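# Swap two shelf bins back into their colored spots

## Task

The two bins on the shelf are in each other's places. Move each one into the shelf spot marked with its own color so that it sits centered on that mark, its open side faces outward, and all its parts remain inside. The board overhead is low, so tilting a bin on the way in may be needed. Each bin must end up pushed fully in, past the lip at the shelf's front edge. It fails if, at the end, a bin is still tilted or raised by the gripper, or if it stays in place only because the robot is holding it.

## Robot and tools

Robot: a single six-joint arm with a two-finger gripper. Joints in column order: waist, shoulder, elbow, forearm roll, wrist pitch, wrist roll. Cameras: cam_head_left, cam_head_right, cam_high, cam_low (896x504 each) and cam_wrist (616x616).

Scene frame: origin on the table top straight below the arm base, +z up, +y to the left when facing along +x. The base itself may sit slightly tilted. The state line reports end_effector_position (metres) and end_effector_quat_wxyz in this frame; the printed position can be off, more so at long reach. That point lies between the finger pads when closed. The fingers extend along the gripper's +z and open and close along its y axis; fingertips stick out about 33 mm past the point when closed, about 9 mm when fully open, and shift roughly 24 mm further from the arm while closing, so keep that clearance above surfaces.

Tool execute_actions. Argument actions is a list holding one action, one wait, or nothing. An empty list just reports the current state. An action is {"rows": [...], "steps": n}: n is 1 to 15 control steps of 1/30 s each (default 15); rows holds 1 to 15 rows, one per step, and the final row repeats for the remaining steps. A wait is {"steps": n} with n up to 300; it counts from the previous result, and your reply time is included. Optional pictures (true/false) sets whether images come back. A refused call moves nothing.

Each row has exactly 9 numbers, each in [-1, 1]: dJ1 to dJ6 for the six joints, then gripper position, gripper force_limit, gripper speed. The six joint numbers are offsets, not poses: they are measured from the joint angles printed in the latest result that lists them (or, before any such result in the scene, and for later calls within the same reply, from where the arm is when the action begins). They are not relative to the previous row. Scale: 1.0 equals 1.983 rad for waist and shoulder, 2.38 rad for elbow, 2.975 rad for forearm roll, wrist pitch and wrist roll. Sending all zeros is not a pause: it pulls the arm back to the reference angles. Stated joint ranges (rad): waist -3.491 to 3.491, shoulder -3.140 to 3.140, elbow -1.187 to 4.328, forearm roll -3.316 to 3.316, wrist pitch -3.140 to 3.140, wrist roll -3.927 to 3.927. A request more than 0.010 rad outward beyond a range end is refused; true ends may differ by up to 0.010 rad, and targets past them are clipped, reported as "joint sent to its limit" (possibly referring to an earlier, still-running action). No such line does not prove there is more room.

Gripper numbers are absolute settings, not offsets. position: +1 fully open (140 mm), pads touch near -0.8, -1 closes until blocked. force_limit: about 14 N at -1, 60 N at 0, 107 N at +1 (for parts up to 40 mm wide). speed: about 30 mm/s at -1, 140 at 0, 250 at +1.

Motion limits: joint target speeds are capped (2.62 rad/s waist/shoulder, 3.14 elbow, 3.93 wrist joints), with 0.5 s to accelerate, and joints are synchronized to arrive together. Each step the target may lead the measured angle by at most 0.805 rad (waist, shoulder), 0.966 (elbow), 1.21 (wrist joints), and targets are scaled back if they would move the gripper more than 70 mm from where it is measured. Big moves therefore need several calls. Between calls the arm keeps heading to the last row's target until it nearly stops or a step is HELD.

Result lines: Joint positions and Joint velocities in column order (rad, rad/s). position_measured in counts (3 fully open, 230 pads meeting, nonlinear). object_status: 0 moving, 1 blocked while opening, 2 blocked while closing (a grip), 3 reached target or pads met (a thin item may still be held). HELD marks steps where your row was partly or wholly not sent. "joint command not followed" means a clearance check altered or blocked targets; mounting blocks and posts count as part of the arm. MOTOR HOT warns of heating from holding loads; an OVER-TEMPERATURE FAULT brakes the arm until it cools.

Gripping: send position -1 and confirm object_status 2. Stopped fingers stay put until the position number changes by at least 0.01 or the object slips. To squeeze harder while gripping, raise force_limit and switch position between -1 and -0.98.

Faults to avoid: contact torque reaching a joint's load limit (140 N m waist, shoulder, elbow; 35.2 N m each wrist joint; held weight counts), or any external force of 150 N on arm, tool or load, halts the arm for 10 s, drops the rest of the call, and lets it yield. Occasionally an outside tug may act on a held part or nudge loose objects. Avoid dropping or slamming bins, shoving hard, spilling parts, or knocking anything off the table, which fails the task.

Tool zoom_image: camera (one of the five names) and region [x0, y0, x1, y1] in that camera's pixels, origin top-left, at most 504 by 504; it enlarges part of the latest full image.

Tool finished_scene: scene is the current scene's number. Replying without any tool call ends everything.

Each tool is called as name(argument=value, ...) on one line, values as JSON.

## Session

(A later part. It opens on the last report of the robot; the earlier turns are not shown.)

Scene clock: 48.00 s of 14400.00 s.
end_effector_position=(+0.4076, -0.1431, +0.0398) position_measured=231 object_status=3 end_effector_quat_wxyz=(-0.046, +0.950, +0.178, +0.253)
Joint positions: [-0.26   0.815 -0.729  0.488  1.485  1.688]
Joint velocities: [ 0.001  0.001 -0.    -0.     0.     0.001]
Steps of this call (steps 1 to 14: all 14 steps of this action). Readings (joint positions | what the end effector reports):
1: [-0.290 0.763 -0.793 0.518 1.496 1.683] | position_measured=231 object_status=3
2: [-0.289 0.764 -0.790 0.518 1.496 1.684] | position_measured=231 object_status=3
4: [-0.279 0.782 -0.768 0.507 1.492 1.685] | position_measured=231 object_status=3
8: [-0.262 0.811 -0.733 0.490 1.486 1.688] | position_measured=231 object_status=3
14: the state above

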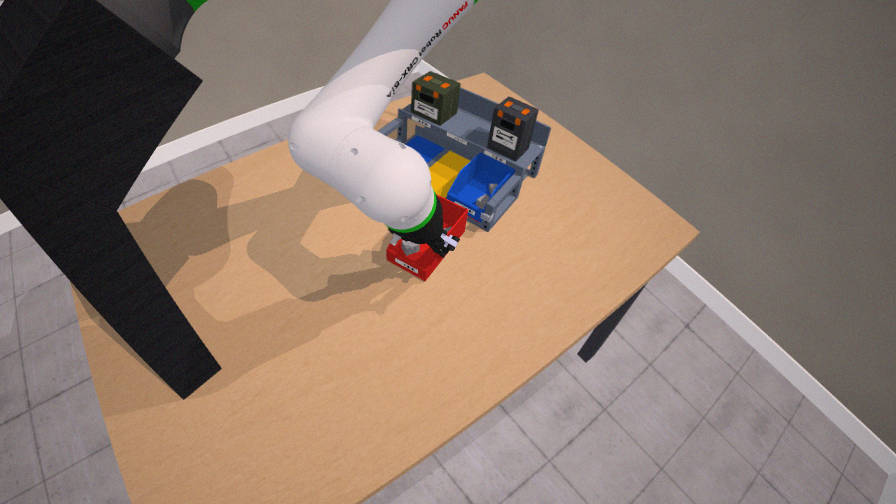

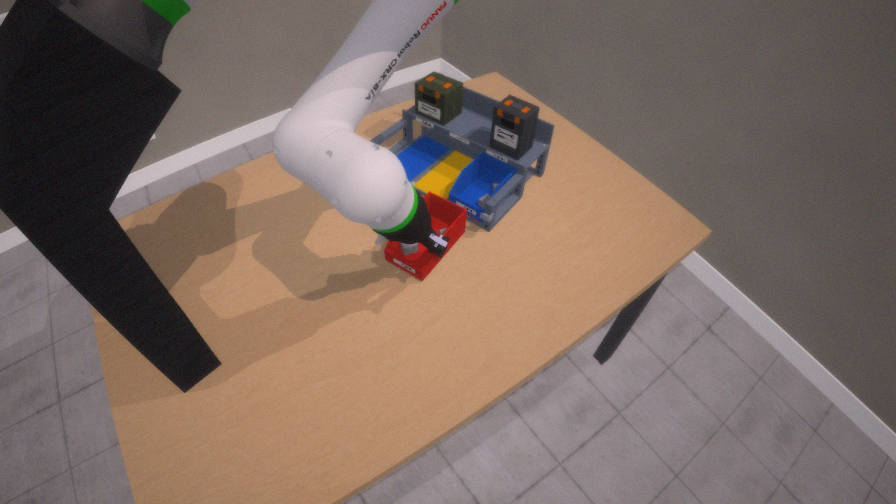

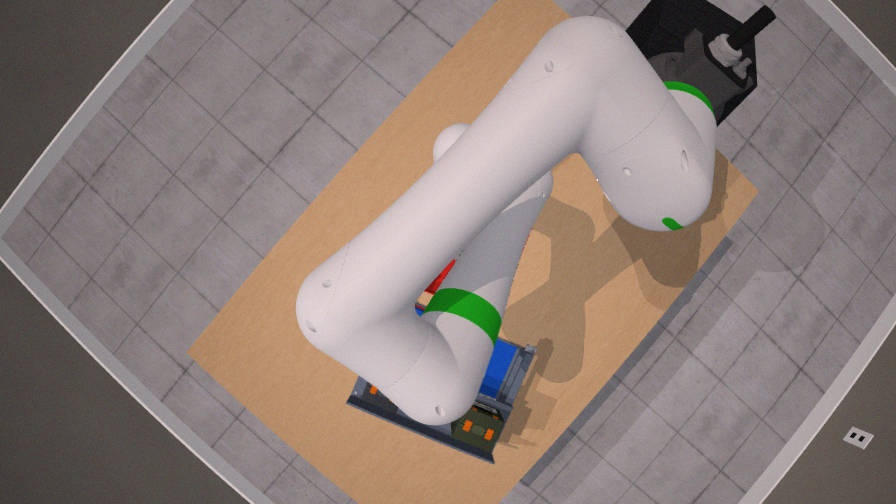

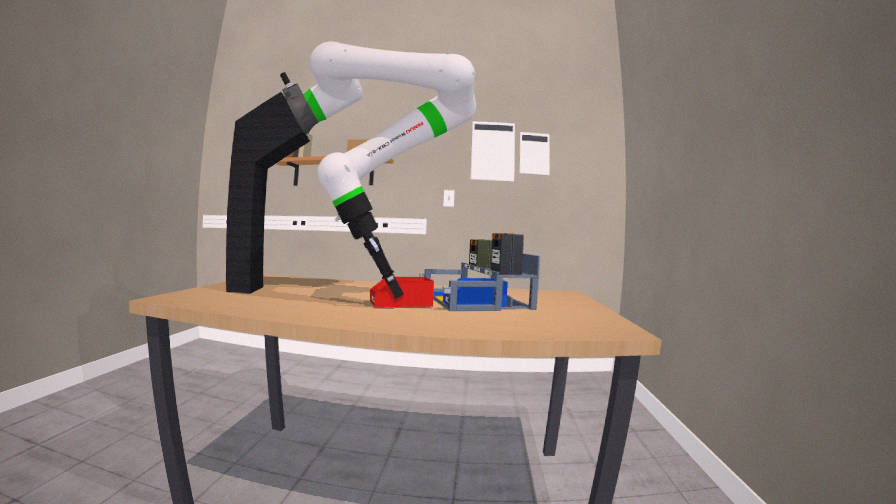

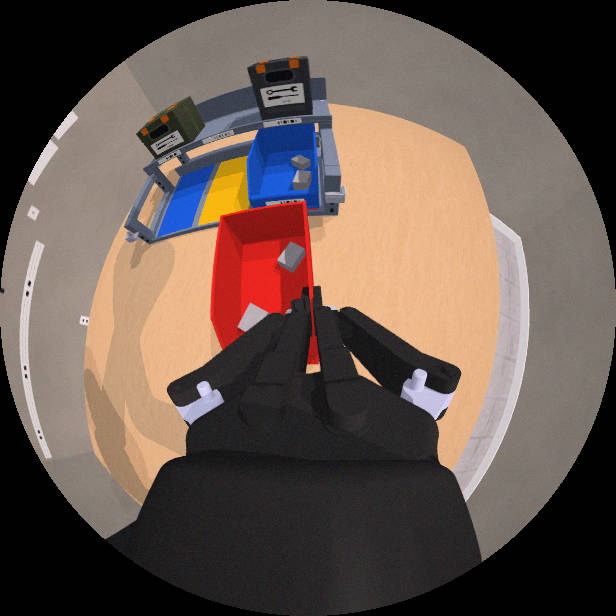

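execute_actions(actions=[{"rows":[[0.0023,0.004,0.004,-0.0016,-0.0005,0.0002,-1,0.6,0],[0.0023,0.004,0.004,-0.0016,-0.0005,0.0002,-1,0.6,0],[0.0023,0.004,0.004,-0.0016,-0.0005,0.0002,-1,0.6,0],[0.0023,0.004,0.004,-0.0016,-0.0005,0.0002,-1,0.6,0],[0.0023,0.004,0.004,-0.0016,-0.0005,0.0002,-0.3,0.6,0]],"steps":14}], pictures=false)

execute_actions(actions=[{"rows":[[-0.055,-0.09,-0.095,0.037,0.012,-0.005,-0.3,0.6,0]],"steps":15}])

Scene clock: 50.57 s of 14400.00 s.
end_effector_position=(+0.4075, -0.1431, +0.0358) position_measured=169 object_status=0 end_effector_quat_wxyz=(-0.046, +0.950, +0.179, +0.253)
Joint positions: [-0.256  0.822 -0.72   0.483  1.484  1.688]
Joint velocities: [-0.     0.    -0.     0.001 -0.     0.001]
Steps of this call (steps 1 to 15: the robot went on to your last target; steps 16 to 63: nothing new was sent; steps 64 to 77: all 14 steps of this action). Readings (joint positions | what the end effector reports):
64: [-0.260 0.815 -0.729 0.488 1.485 1.688] | position_measured=231 object_status=3
65: [-0.259 0.817 -0.727 0.487 1.485 1.688] | position_measured=231 object_status=3
67: [-0.256 0.822 -0.720 0.484 1.484 1.688] | position_measured=231 object_status=3
71: [-0.256 0.822 -0.720 0.483 1.484 1.688] | position_measured=214 object_status=0
77: the state above

Scene clock: 51.07 s of 14400.00 s.
end_effector_position=(+0.3989, -0.1373, +0.1269) position_measured=167 object_status=3 end_effector_quat_wxyz=(-0.052, +0.954, +0.161, +0.249)
Joint positions: [-0.365  0.644 -0.946  0.593  1.52   1.674]
Joint velocities: [-0.002 -0.002  0.     0.     0.001 -0.   ]
Steps of this call (steps 1 to 15: all 15 steps of this action). Readings (joint positions | what the end effector reports):
1: [-0.256 0.822 -0.720 0.483 1.484 1.688] | position_measured=167 object_status=0
2: [-0.257 0.821 -0.722 0.484 1.484 1.688] | position_measured=167 object_status=0
4: [-0.269 0.801 -0.747 0.496 1.488 1.687] | position_measured=167 object_status=0
8: [-0.328 0.704 -0.870 0.556 1.508 1.679] | position_measured=167 object_status=3
15: the state above

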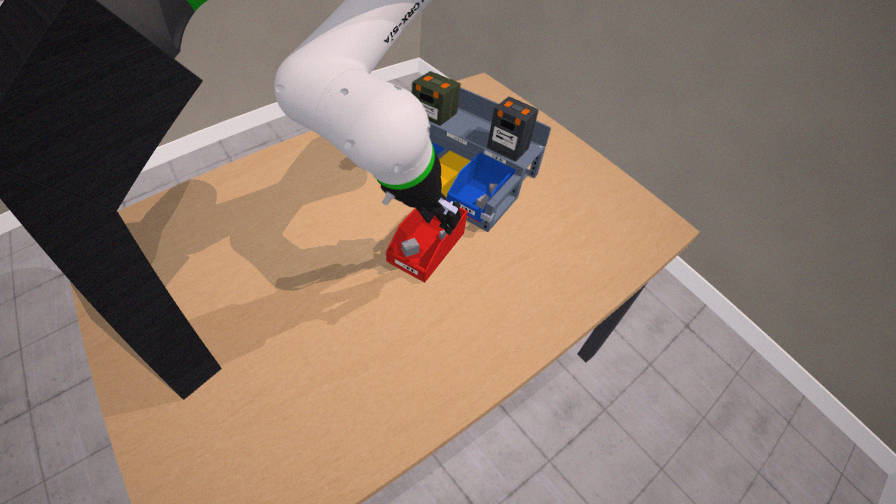

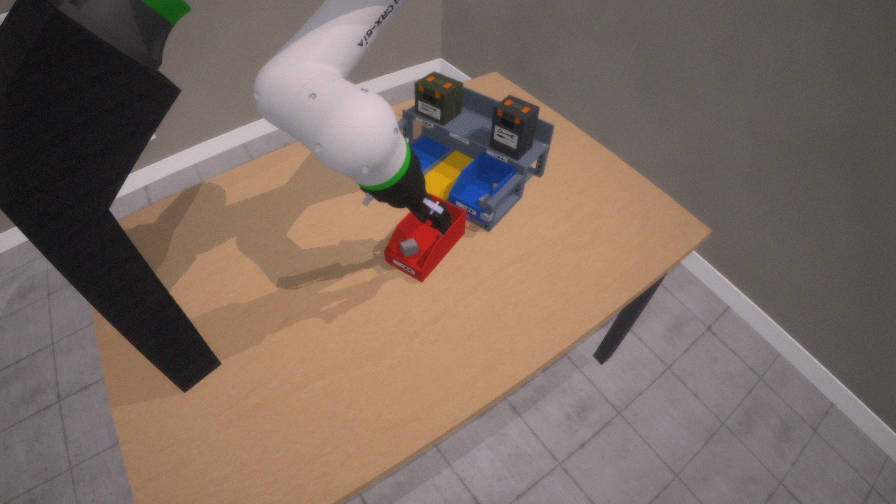

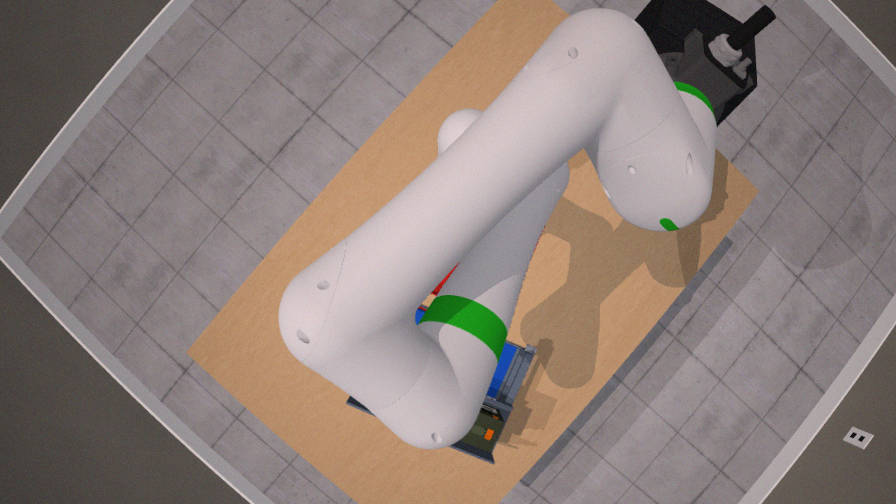

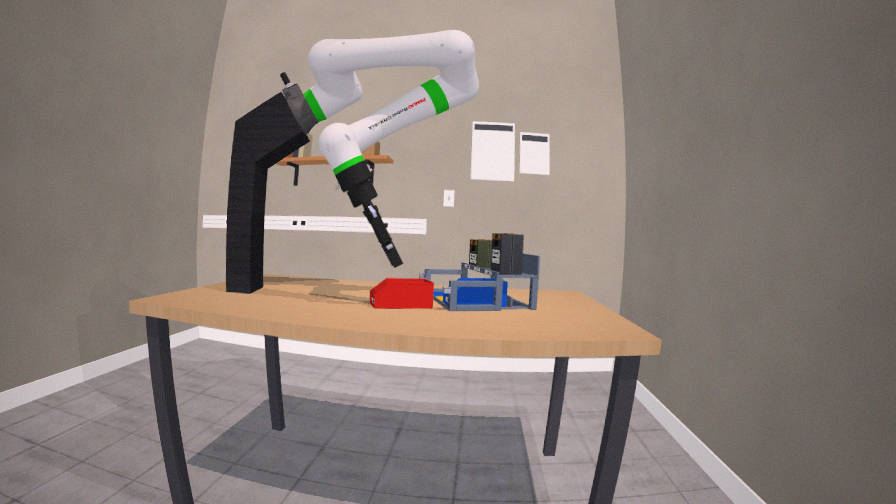

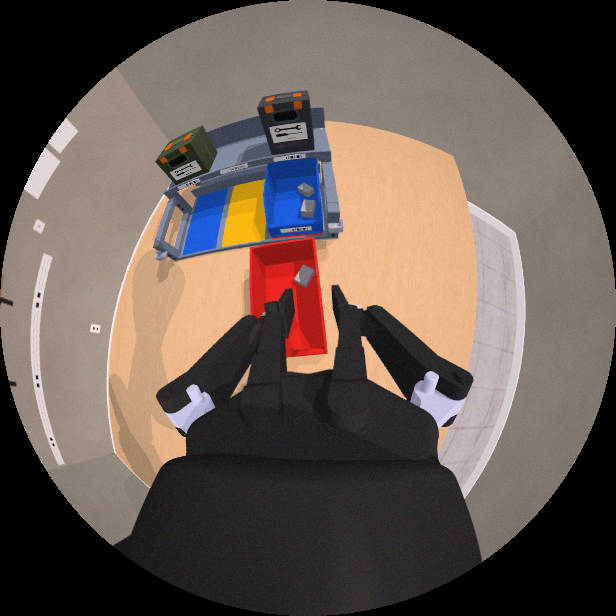

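execute_actions(actions=[{"rows":[[0.2511,-0.2194,0.0996,-0.157,-0.2218,-0.0198,-0.3,0.6,0]],"steps":15}], pictures=false)

execute_actions(actions=[{"steps":14}])

zoom_image(camera="cam_wrist", region=[130, 230, 430, 390])

Scene clock: 52.07 s of 14400.00 s.
end_effector_position=(+0.5296, -0.0554, +0.0954) position_measured=167 object_status=3 end_effector_quat_wxyz=(-0.034, +0.947, +0.202, +0.246)
Joint positions: [-0.043  0.363 -0.793  0.292  1.093  1.636]
Joint velocities: [ 0.798 -0.697  0.381 -0.745 -1.051 -0.094]
Steps of this call (steps 1 to 15: the robot went on to your last target; steps 16 to 30: all 15 steps of this action). Readings (joint positions | what the end effector reports):
16: [-0.365 0.644 -0.946 0.593 1.520 1.674] | position_measured=167 object_status=3
17: [-0.363 0.642 -0.945 0.591 1.517 1.673] | position_measured=167 object_status=3
19: [-0.342 0.624 -0.935 0.572 1.489 1.671] | position_measured=167 object_status=3
23: [-0.238 0.533 -0.885 0.475 1.352 1.659] | position_measured=167 object_status=3
30: the state above

Scene clock: 52.53 s of 14400.00 s.
end_effector_position=(+0.5926, +0.0195, +0.1047) position_measured=167 object_status=3 end_effector_quat_wxyz=(-0.048, +0.951, +0.174, +0.252)
Joint positions: [ 0.133  0.209 -0.709  0.126  0.86   1.615]
Joint velocities: [ 0.001 -0.001 -0.    -0.001  0.     0.   ]
Steps of this call (steps 1 to 14: the robot went on to your last target). Readings (joint positions | what the end effector reports):
1: [-0.016 0.339 -0.780 0.266 1.058 1.632] | position_measured=167 object_status=3
2: [0.010 0.316 -0.767 0.241 1.022 1.629] | position_measured=167 object_status=3
4: [0.063 0.270 -0.742 0.192 0.953 1.623] | position_measured=167 object_status=3
8: [0.130 0.212 -0.710 0.129 0.865 1.615] | position_measured=167 object_status=3
14: the state above

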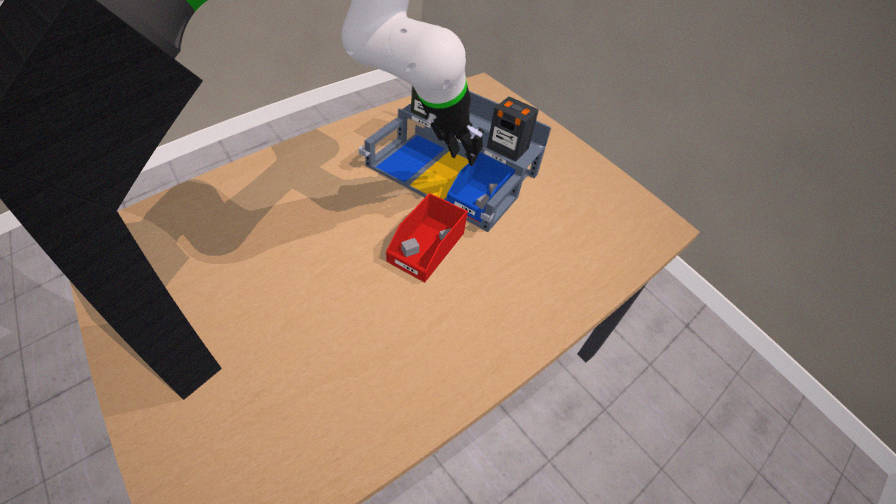

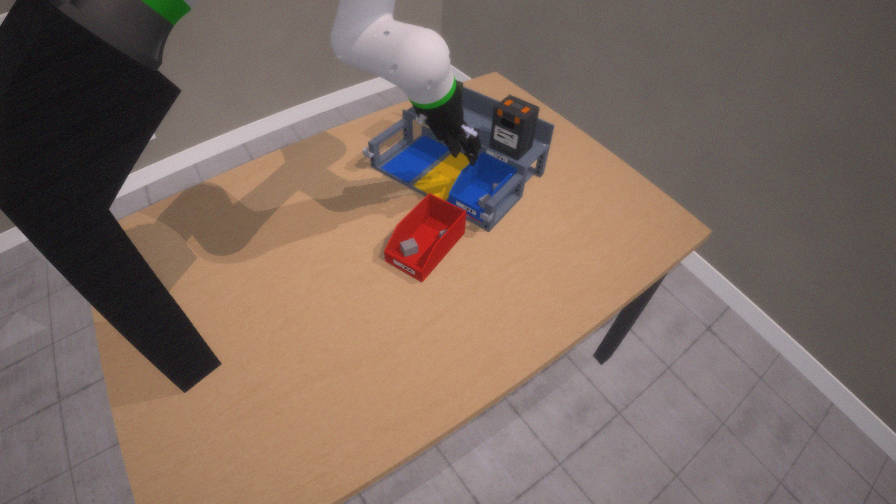

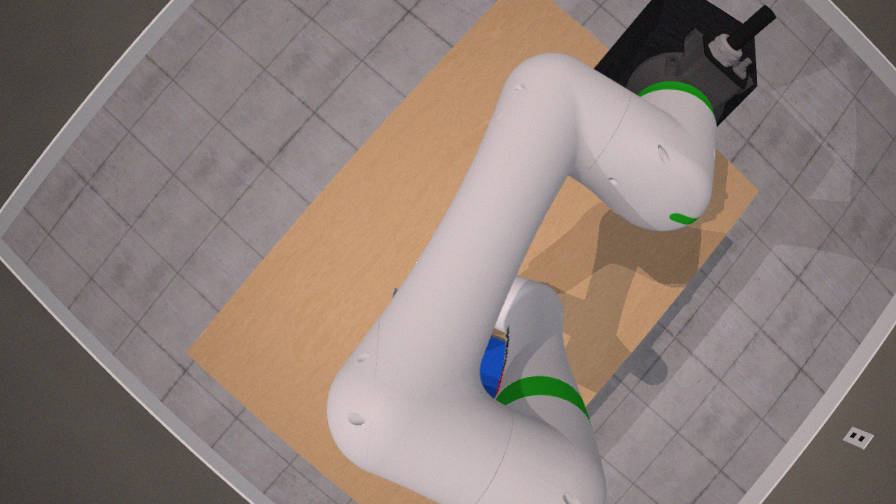

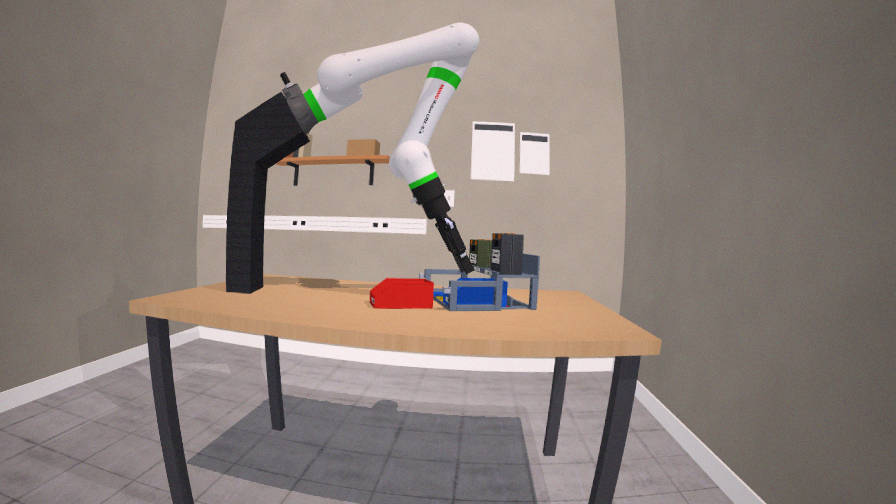

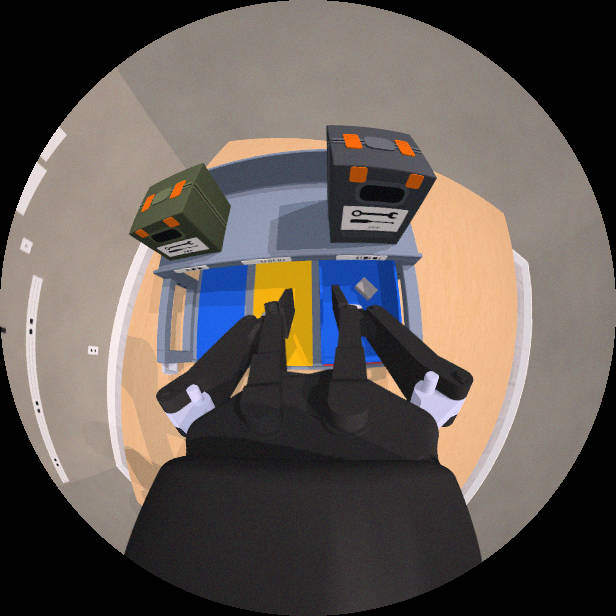

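Region (130, 230, 430, 390) of cam_wrist's 616x616 image, scaled by 1.680, with more detail than that image has; it fills the top 269 rows of this view, and the rest is white.

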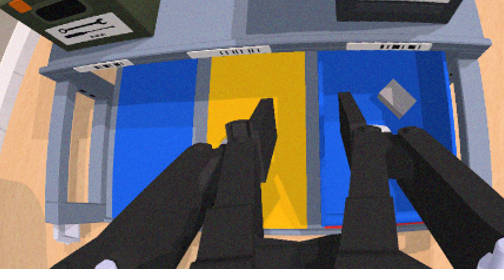

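execute_actions(actions=[{"rows":[[-0.0086,0.0933,0.0567,0.005,0.0171,-0.0013,-0.3,0.6,0]],"steps":15}])

Scene clock: 54.13 s of 14400.00 s.
end_effector_position=(+0.5952, +0.0116, +0.0401) position_measured=167 object_status=3 end_effector_quat_wxyz=(-0.048, +0.951, +0.174, +0.253)
Joint positions: [ 0.116  0.394 -0.574  0.141  0.911  1.611]
Joint velocities: [ 0.     0.002  0.     0.001 -0.    -0.   ]
Steps of this call (steps 1 to 30: the robot went on to your last target; steps 31 to 33: nothing new was sent; steps 34 to 48: all 15 steps of this action). Readings (joint positions | what the end effector reports):
34: [0.133 0.209 -0.708 0.126 0.860 1.615] | position_measured=167 object_status=3
35: [0.133 0.211 -0.707 0.126 0.860 1.615] | position_measured=167 object_status=3
37: [0.131 0.232 -0.692 0.128 0.866 1.614] | position_measured=167 object_status=3
41: [0.122 0.335 -0.617 0.136 0.894 1.612] | position_measured=167 object_status=3
48: the state above

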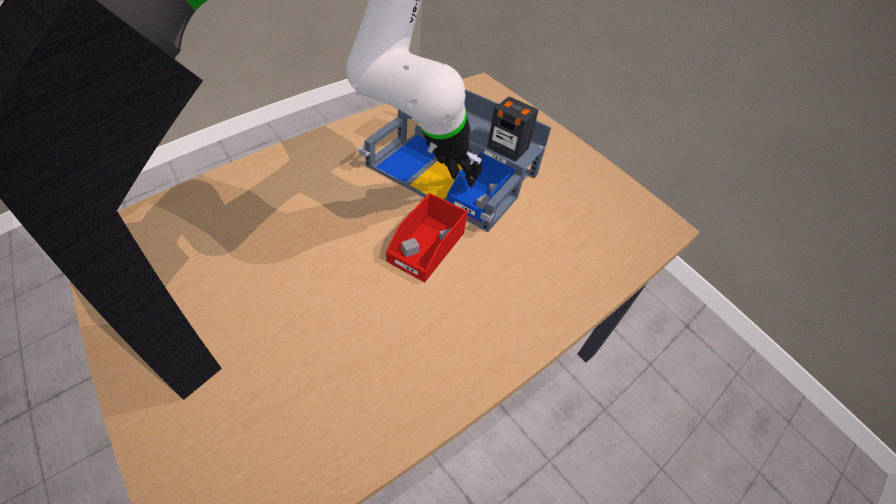

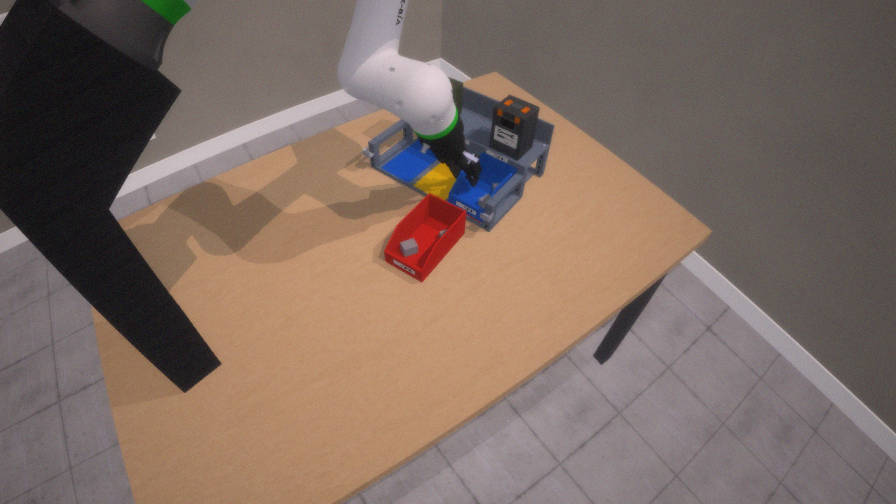

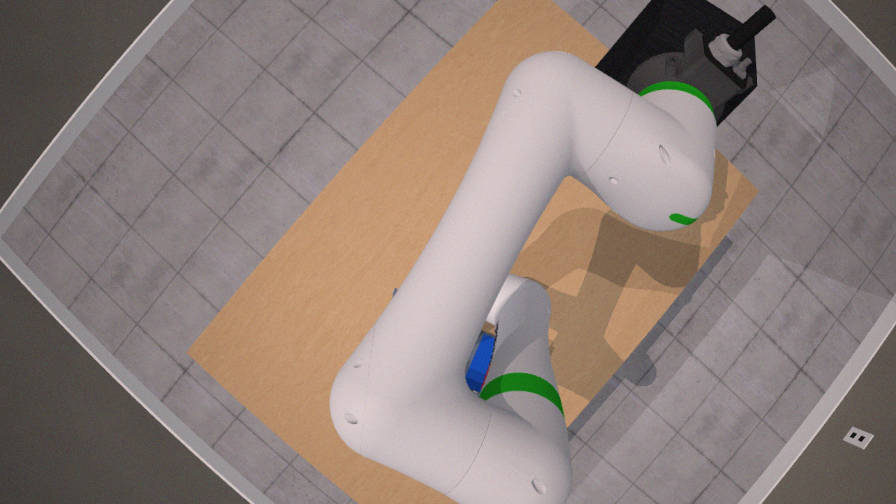

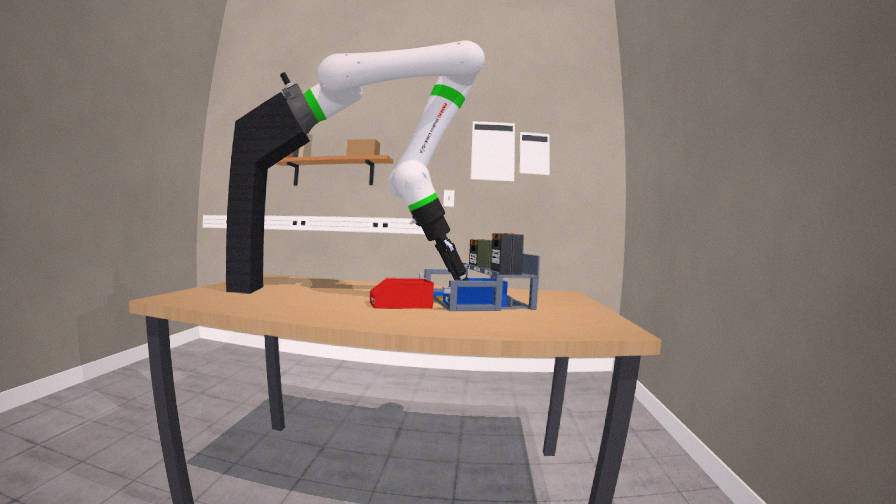

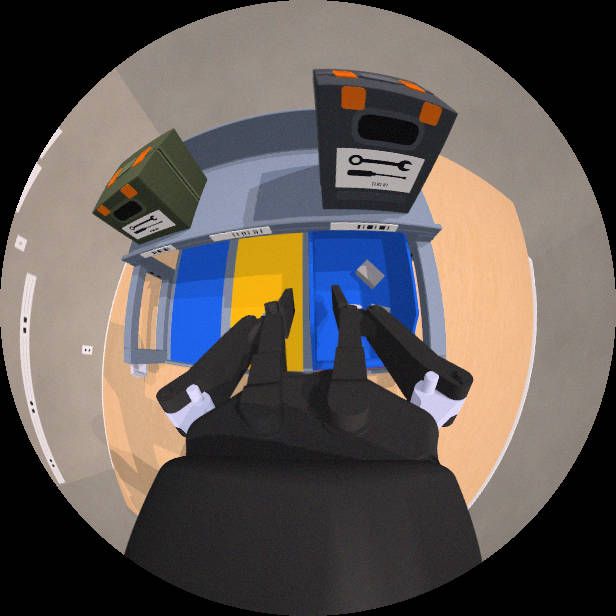

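execute_actions(actions=[{"rows":[[0,0,0,0,0,0,-1,0.6,0]],"steps":15}], pictures=false)

execute_actions(actions=[{"rows":[[0.0003,-0.0029,-0.0016,-0.0003,-0.0006,0.0003,-1,0.6,0],[0.0003,-0.0029,-0.0016,-0.0003,-0.0006,0.0003,-1,0.6,0],[0.0003,-0.0029,-0.0016,-0.0003,-0.0006,0.0003,-1,0.6,0],[0.0156,-0.0063,-0.0021,-0.0134,-0.0022,0.0081,-1,0.6,0],[0.0156,-0.0063,-0.0021,-0.0134,-0.0022,0.0081,-1,0.6,0],[0.0339,-0.0097,-0.0024,-0.029,-0.004,0.0174,-1,0.6,0],[0.0339,-0.0097,-0.0024,-0.029,-0.004,0.0174,-1,0.6,0],[0.0551,-0.013,-0.0023,-0.0472,-0.006,0.0282,-1,0.6,0],[0.0551,-0.013,-0.0023,-0.0472,-0.006,0.0282,-1,0.6,0],[0.0763,-0.0153,-0.0016,-0.0652,-0.0077,0.0388,-1,0.6,0]],"steps":15}])

Scene clock: 56.30 s of 14400.00 s.
end_effector_position=(+0.5952, +0.0116, +0.0401) position_measured=231 object_status=0 end_effector_quat_wxyz=(-0.048, +0.951, +0.174, +0.253)
Joint positions: [ 0.116  0.394 -0.574  0.141  0.911  1.611]
Joint velocities: [ 0.001 -0.     0.    -0.    -0.    -0.   ]
Steps of this call (steps 1 to 15: the robot went on to your last target; steps 16 to 50: nothing new was sent; steps 51 to 65: all 15 steps of this action). Readings (joint positions | what the end effector reports):
51: [0.116 0.394 -0.574 0.141 0.911 1.611] | position_measured=167 object_status=0
52: [0.116 0.394 -0.574 0.141 0.911 1.611] | position_measured=169 object_status=0
54: [0.116 0.394 -0.574 0.141 0.911 1.611] | position_measured=184 object_status=0
58: [0.116 0.394 -0.574 0.141 0.911 1.611] | position_measured=215 object_status=0
65: the state above

Scene clock: 56.80 s of 14400.00 s.
end_effector_position=(+0.5790, +0.0684, +0.0443) position_measured=231 object_status=3 end_effector_quat_wxyz=(-0.047, +0.949, +0.175, +0.256)
Joint positions: [ 0.266  0.364 -0.578 -0.051  0.888  1.725]
Joint velocities: [ 0.076 -0.01   0.008 -0.1   -0.009  0.057]
Steps of this call (steps 1 to 15: all 15 steps of this action). Readings (joint positions | what the end effector reports):
1: [0.116 0.394 -0.574 0.141 0.911 1.611] | position_measured=231 object_status=3
2: [0.116 0.392 -0.575 0.141 0.910 1.611] | position_measured=231 object_status=3
4: [0.117 0.388 -0.577 0.140 0.909 1.611] | position_measured=231 object_status=3
8: [0.157 0.380 -0.579 0.089 0.903 1.642] | position_measured=231 object_status=3
15: the state above

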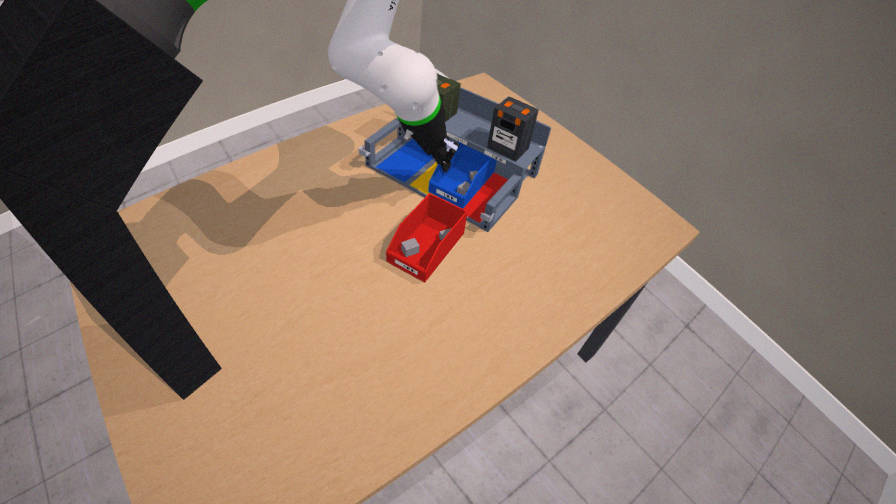

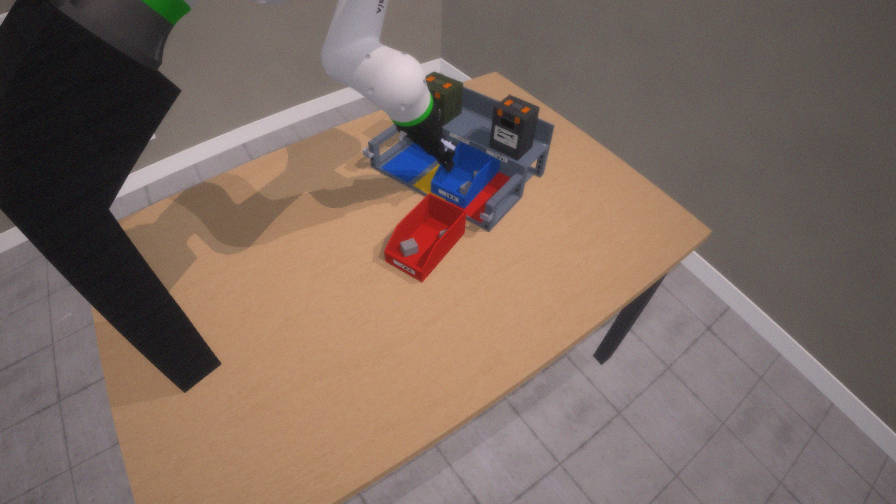

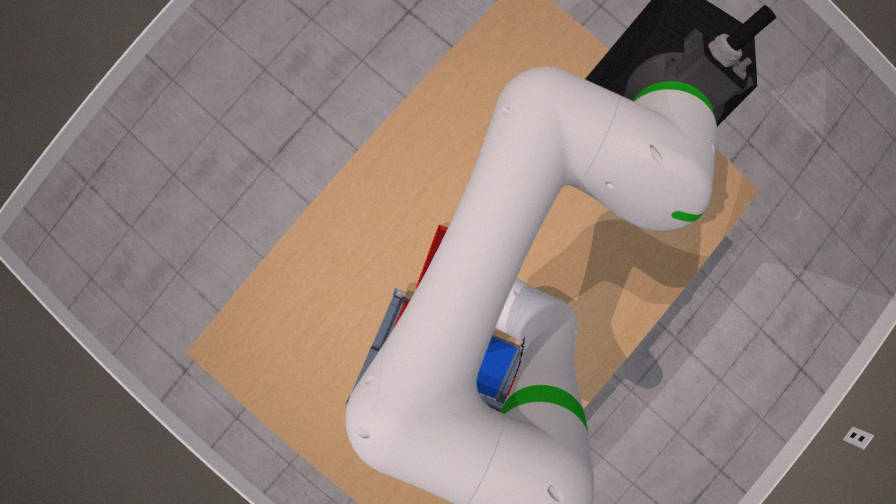

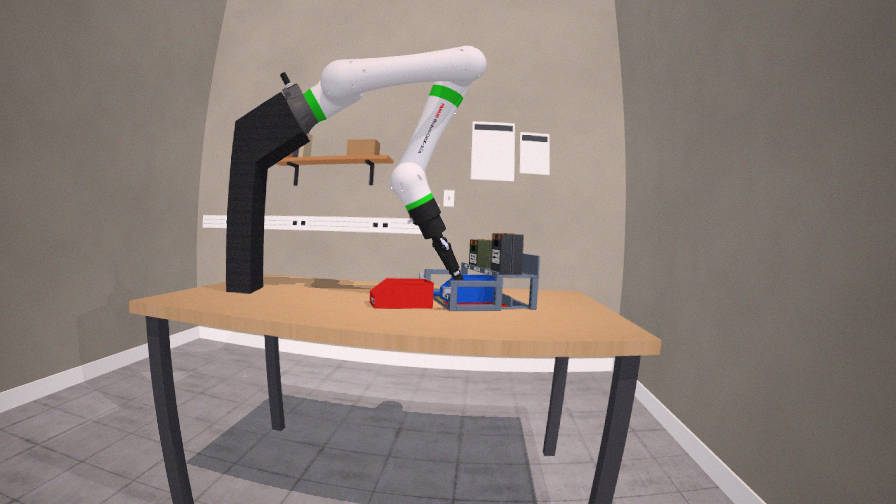

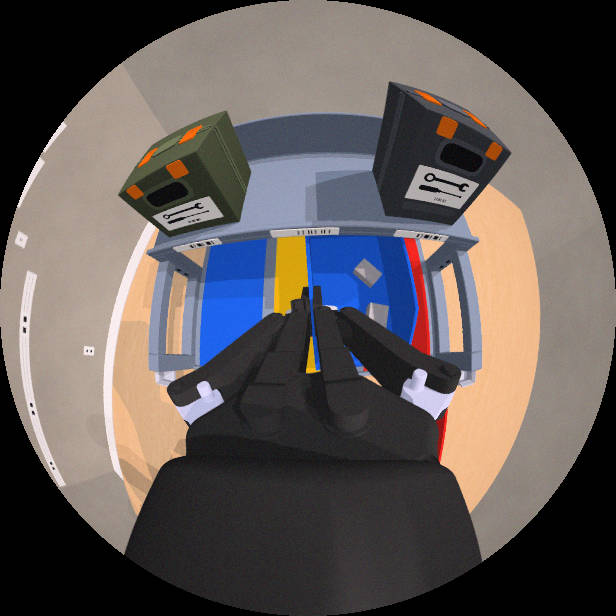

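execute_actions(actions=[{"rows":[[0.0375,0.0005,0.002,-0.032,-0.001,0.0187,-1,0.6,0],[0.0375,0.0005,0.002,-0.032,-0.001,0.0187,-1,0.6,0],[0.0375,0.0005,0.002,-0.032,-0.001,0.0187,-1,0.6,0],[0.0375,0.0005,0.002,-0.032,-0.001,0.0187,-1,0.6,0],[0.0751,0.002,0.0084,-0.0639,-0.004,0.0373,-1,0.6,0]],"steps":15}], pictures=false)

execute_actions(actions=[{"rows":[[0,0,0,0,0,0,-0.3,0.6,0.3],[0,0,0,0,0,0,-0.3,0.6,0.3],[0,0,0,0,0,0,-0.3,0.6,0.3],[0,0,0,0,0,0,-0.3,0.6,0.3],[0.0185,-0.1044,-0.0517,-0.0245,-0.0245,0.0212,-0.3,0.6,0.3]],"steps":15}], pictures=false)

execute_actions(actions=[{"steps":5}], pictures=false)

Scene clock: 58.37 s of 14400.00 s.
end_effector_position=(+0.5512, +0.1264, +0.0408) position_measured=231 object_status=3 end_effector_quat_wxyz=(-0.049, +0.951, +0.175, +0.252)
Joint positions: [ 0.415  0.368 -0.558 -0.241  0.876  1.836]
Joint velocities: [ 0.001  0.001 -0.    -0.002 -0.     0.   ]
Steps of this call (steps 1 to 15: the robot went on to your last target; steps 16 to 32: nothing new was sent; steps 33 to 47: all 15 steps of this action). Readings (joint positions | what the end effector reports):
33: [0.267 0.364 -0.577 -0.053 0.888 1.726] | position_measured=231 object_status=3
34: [0.270 0.364 -0.577 -0.056 0.888 1.728] | position_measured=231 object_status=3
36: [0.290 0.364 -0.576 -0.083 0.887 1.744] | position_measured=231 object_status=3
40: [0.376 0.366 -0.568 -0.191 0.882 1.807] | position_measured=231 object_status=3
47: the state above

Scene clock: 58.87 s of 14400.00 s.
end_effector_position=(+0.5519, +0.1255, +0.1040) position_measured=167 object_status=3 end_effector_quat_wxyz=(-0.048, +0.951, +0.174, +0.252)
Joint positions: [ 0.449  0.175 -0.673 -0.31   0.808  1.895]
Joint velocities: [ 0.056 -0.37  -0.214 -0.115 -0.117  0.098]
Steps of this call (steps 1 to 15: all 15 steps of this action). Readings (joint positions | what the end effector reports):
1: [0.415 0.368 -0.558 -0.241 0.876 1.836] | position_measured=231 object_status=0
2: [0.415 0.368 -0.558 -0.241 0.876 1.836] | position_measured=231 object_status=0
4: [0.415 0.368 -0.558 -0.241 0.876 1.836] | position_measured=210 object_status=0
8: [0.420 0.345 -0.572 -0.252 0.866 1.845] | position_measured=173 object_status=0
15: the state above

Scene clock: 59.03 s of 14400.00 s.
end_effector_position=(+0.5519, +0.1253, +0.1085) position_measured=167 object_status=3 end_effector_quat_wxyz=(-0.048, +0.951, +0.174, +0.252)
Joint positions: [ 0.452  0.161 -0.681 -0.314  0.803  1.899]
Joint velocities: [ 0.    -0.002 -0.    -0.001 -0.002  0.001]
Steps of this call (steps 1 to 5: the robot went on to your last target). Readings (joint positions | what the end effector reports):
1: [0.451 0.165 -0.678 -0.313 0.805 1.898] | position_measured=167 object_status=3
2: [0.451 0.161 -0.680 -0.314 0.804 1.899] | position_measured=167 object_status=3
4: [0.452 0.161 -0.681 -0.314 0.803 1.899] | position_measured=167 object_status=3
5: the state above

execute_actions(actions=[{"rows":[[-0.1336,0.0202,-0.0097,0.1227,0.0158,-0.0793,-0.3,0.6,0]],"steps":15}], pictures=false)

execute_actions(actions=[{"steps":4}])

Scene clock: 60.10 s of 14400.00 s.
end_effector_position=(+0.5897, +0.0363, +0.1047) position_measured=167 object_status=3 end_effector_quat_wxyz=(-0.046, +0.950, +0.175, +0.256)
Joint positions: [ 0.187  0.201 -0.704  0.05   0.85   1.664]
Joint velocities: [-0.017  0.003 -0.001  0.03   0.003 -0.018]
Steps of this call (steps 1 to 17: the robot went on to your last target; steps 18 to 32: all 15 steps of this action). Readings (joint positions | what the end effector reports):
18: [0.452 0.161 -0.681 -0.314 0.803 1.899] | position_measured=167 object_status=3
19: [0.450 0.161 -0.681 -0.312 0.803 1.898] | position_measured=167 object_status=3
21: [0.429 0.164 -0.683 -0.282 0.807 1.878] | position_measured=167 object_status=3
25: [0.318 0.181 -0.692 -0.130 0.827 1.780] | position_measured=167 object_status=3
32: the state above

Scene clock: 60.23 s of 14400.00 s.
end_effector_position=(+0.5897, +0.0362, +0.1047) position_measured=167 object_status=3 end_effector_quat_wxyz=(-0.046, +0.950, +0.175, +0.256)
Joint positions: [ 0.187  0.201 -0.704  0.051  0.85   1.663]
Joint velocities: [-0.001  0.    -0.     0.001 -0.001 -0.001]
Steps of this call (steps 1 to 4: the robot went on to your last target). Readings (joint positions | what the end effector reports):
1: [0.187 0.201 -0.704 0.051 0.850 1.663] | position_measured=167 object_status=3
2: [0.187 0.201 -0.704 0.051 0.850 1.663] | position_measured=167 object_status=3
4: the state above

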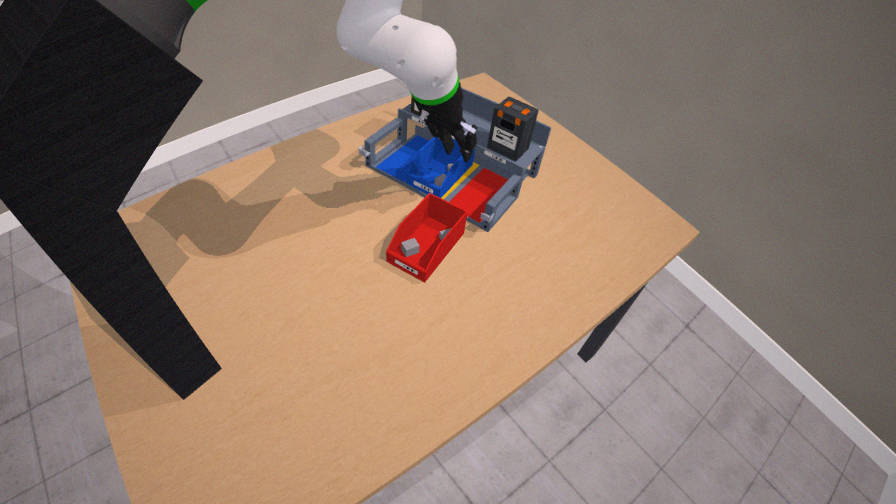

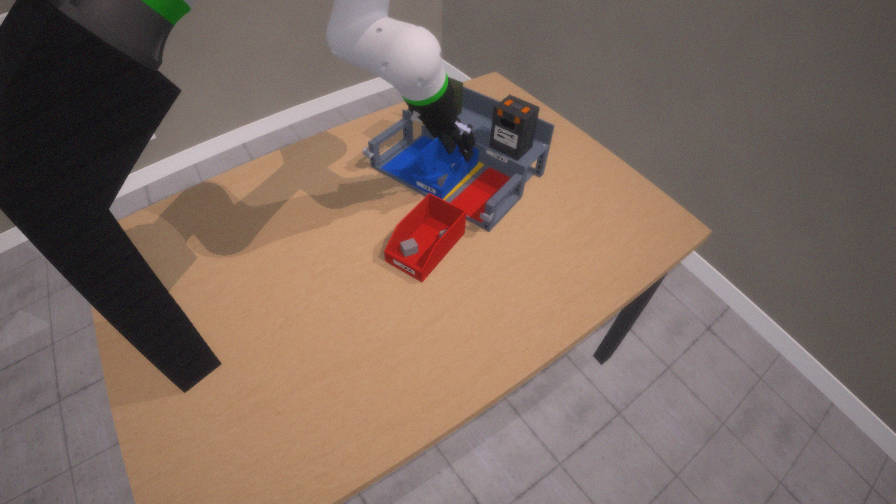

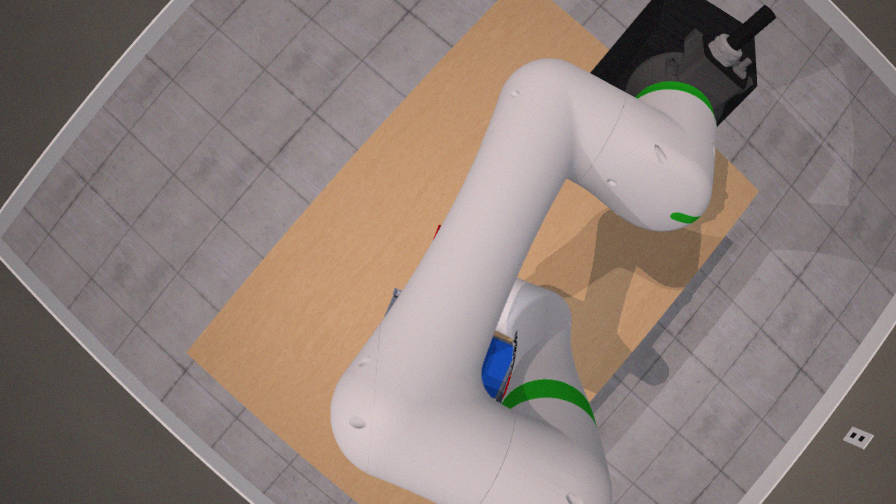

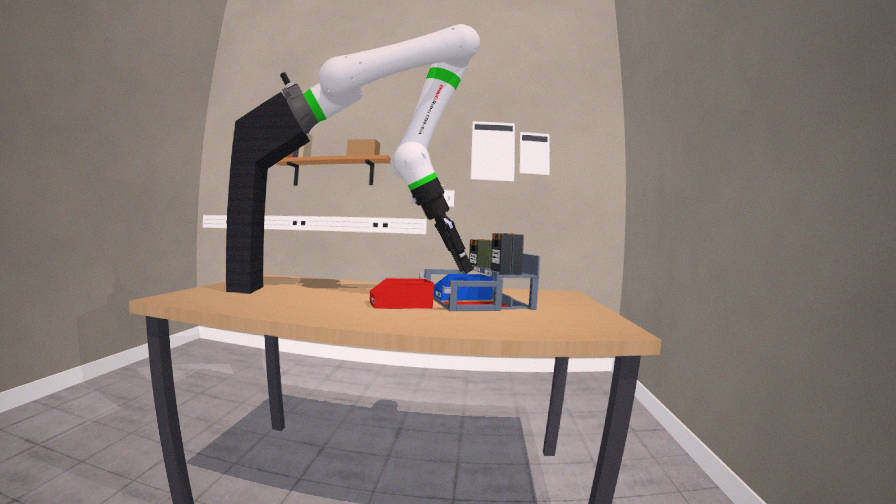

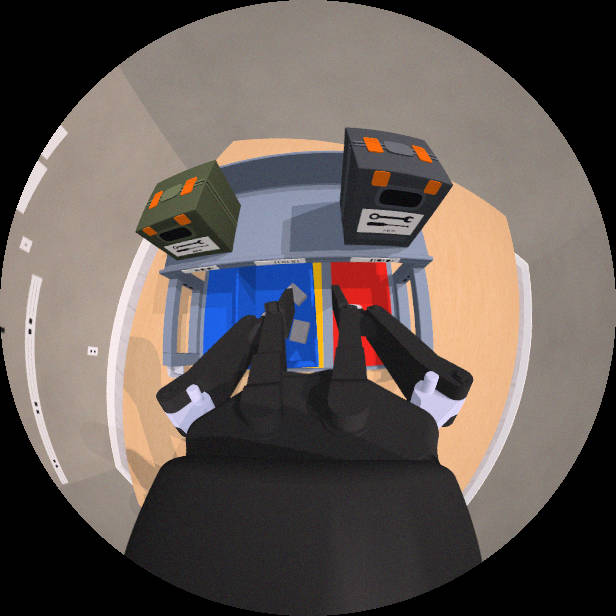

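zoom_image(camera="cam_wrist", region=[220, 250, 400, 380])

zoom_image(camera="cam_head_right", region=[380, 110, 520, 230])

Region (220, 250, 400, 380) of cam_wrist's 616x616 image, scaled by 2.800, with more detail than that image has.

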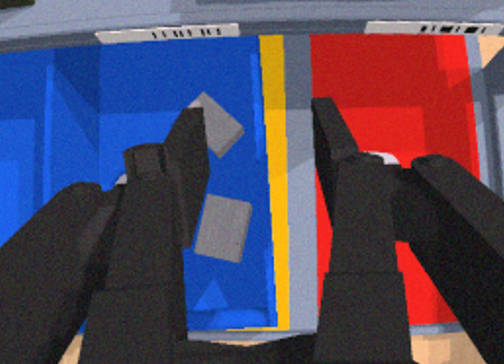

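Region (380, 110, 520, 230) of cam_head_right's 896x504 image, scaled by 3.600, with more detail than that image has; it fills the top 432 rows of this view, and the rest is white.

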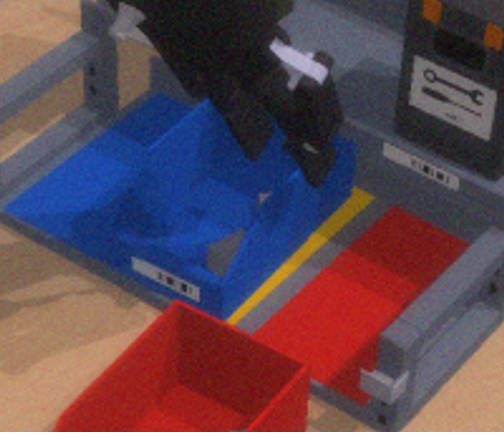

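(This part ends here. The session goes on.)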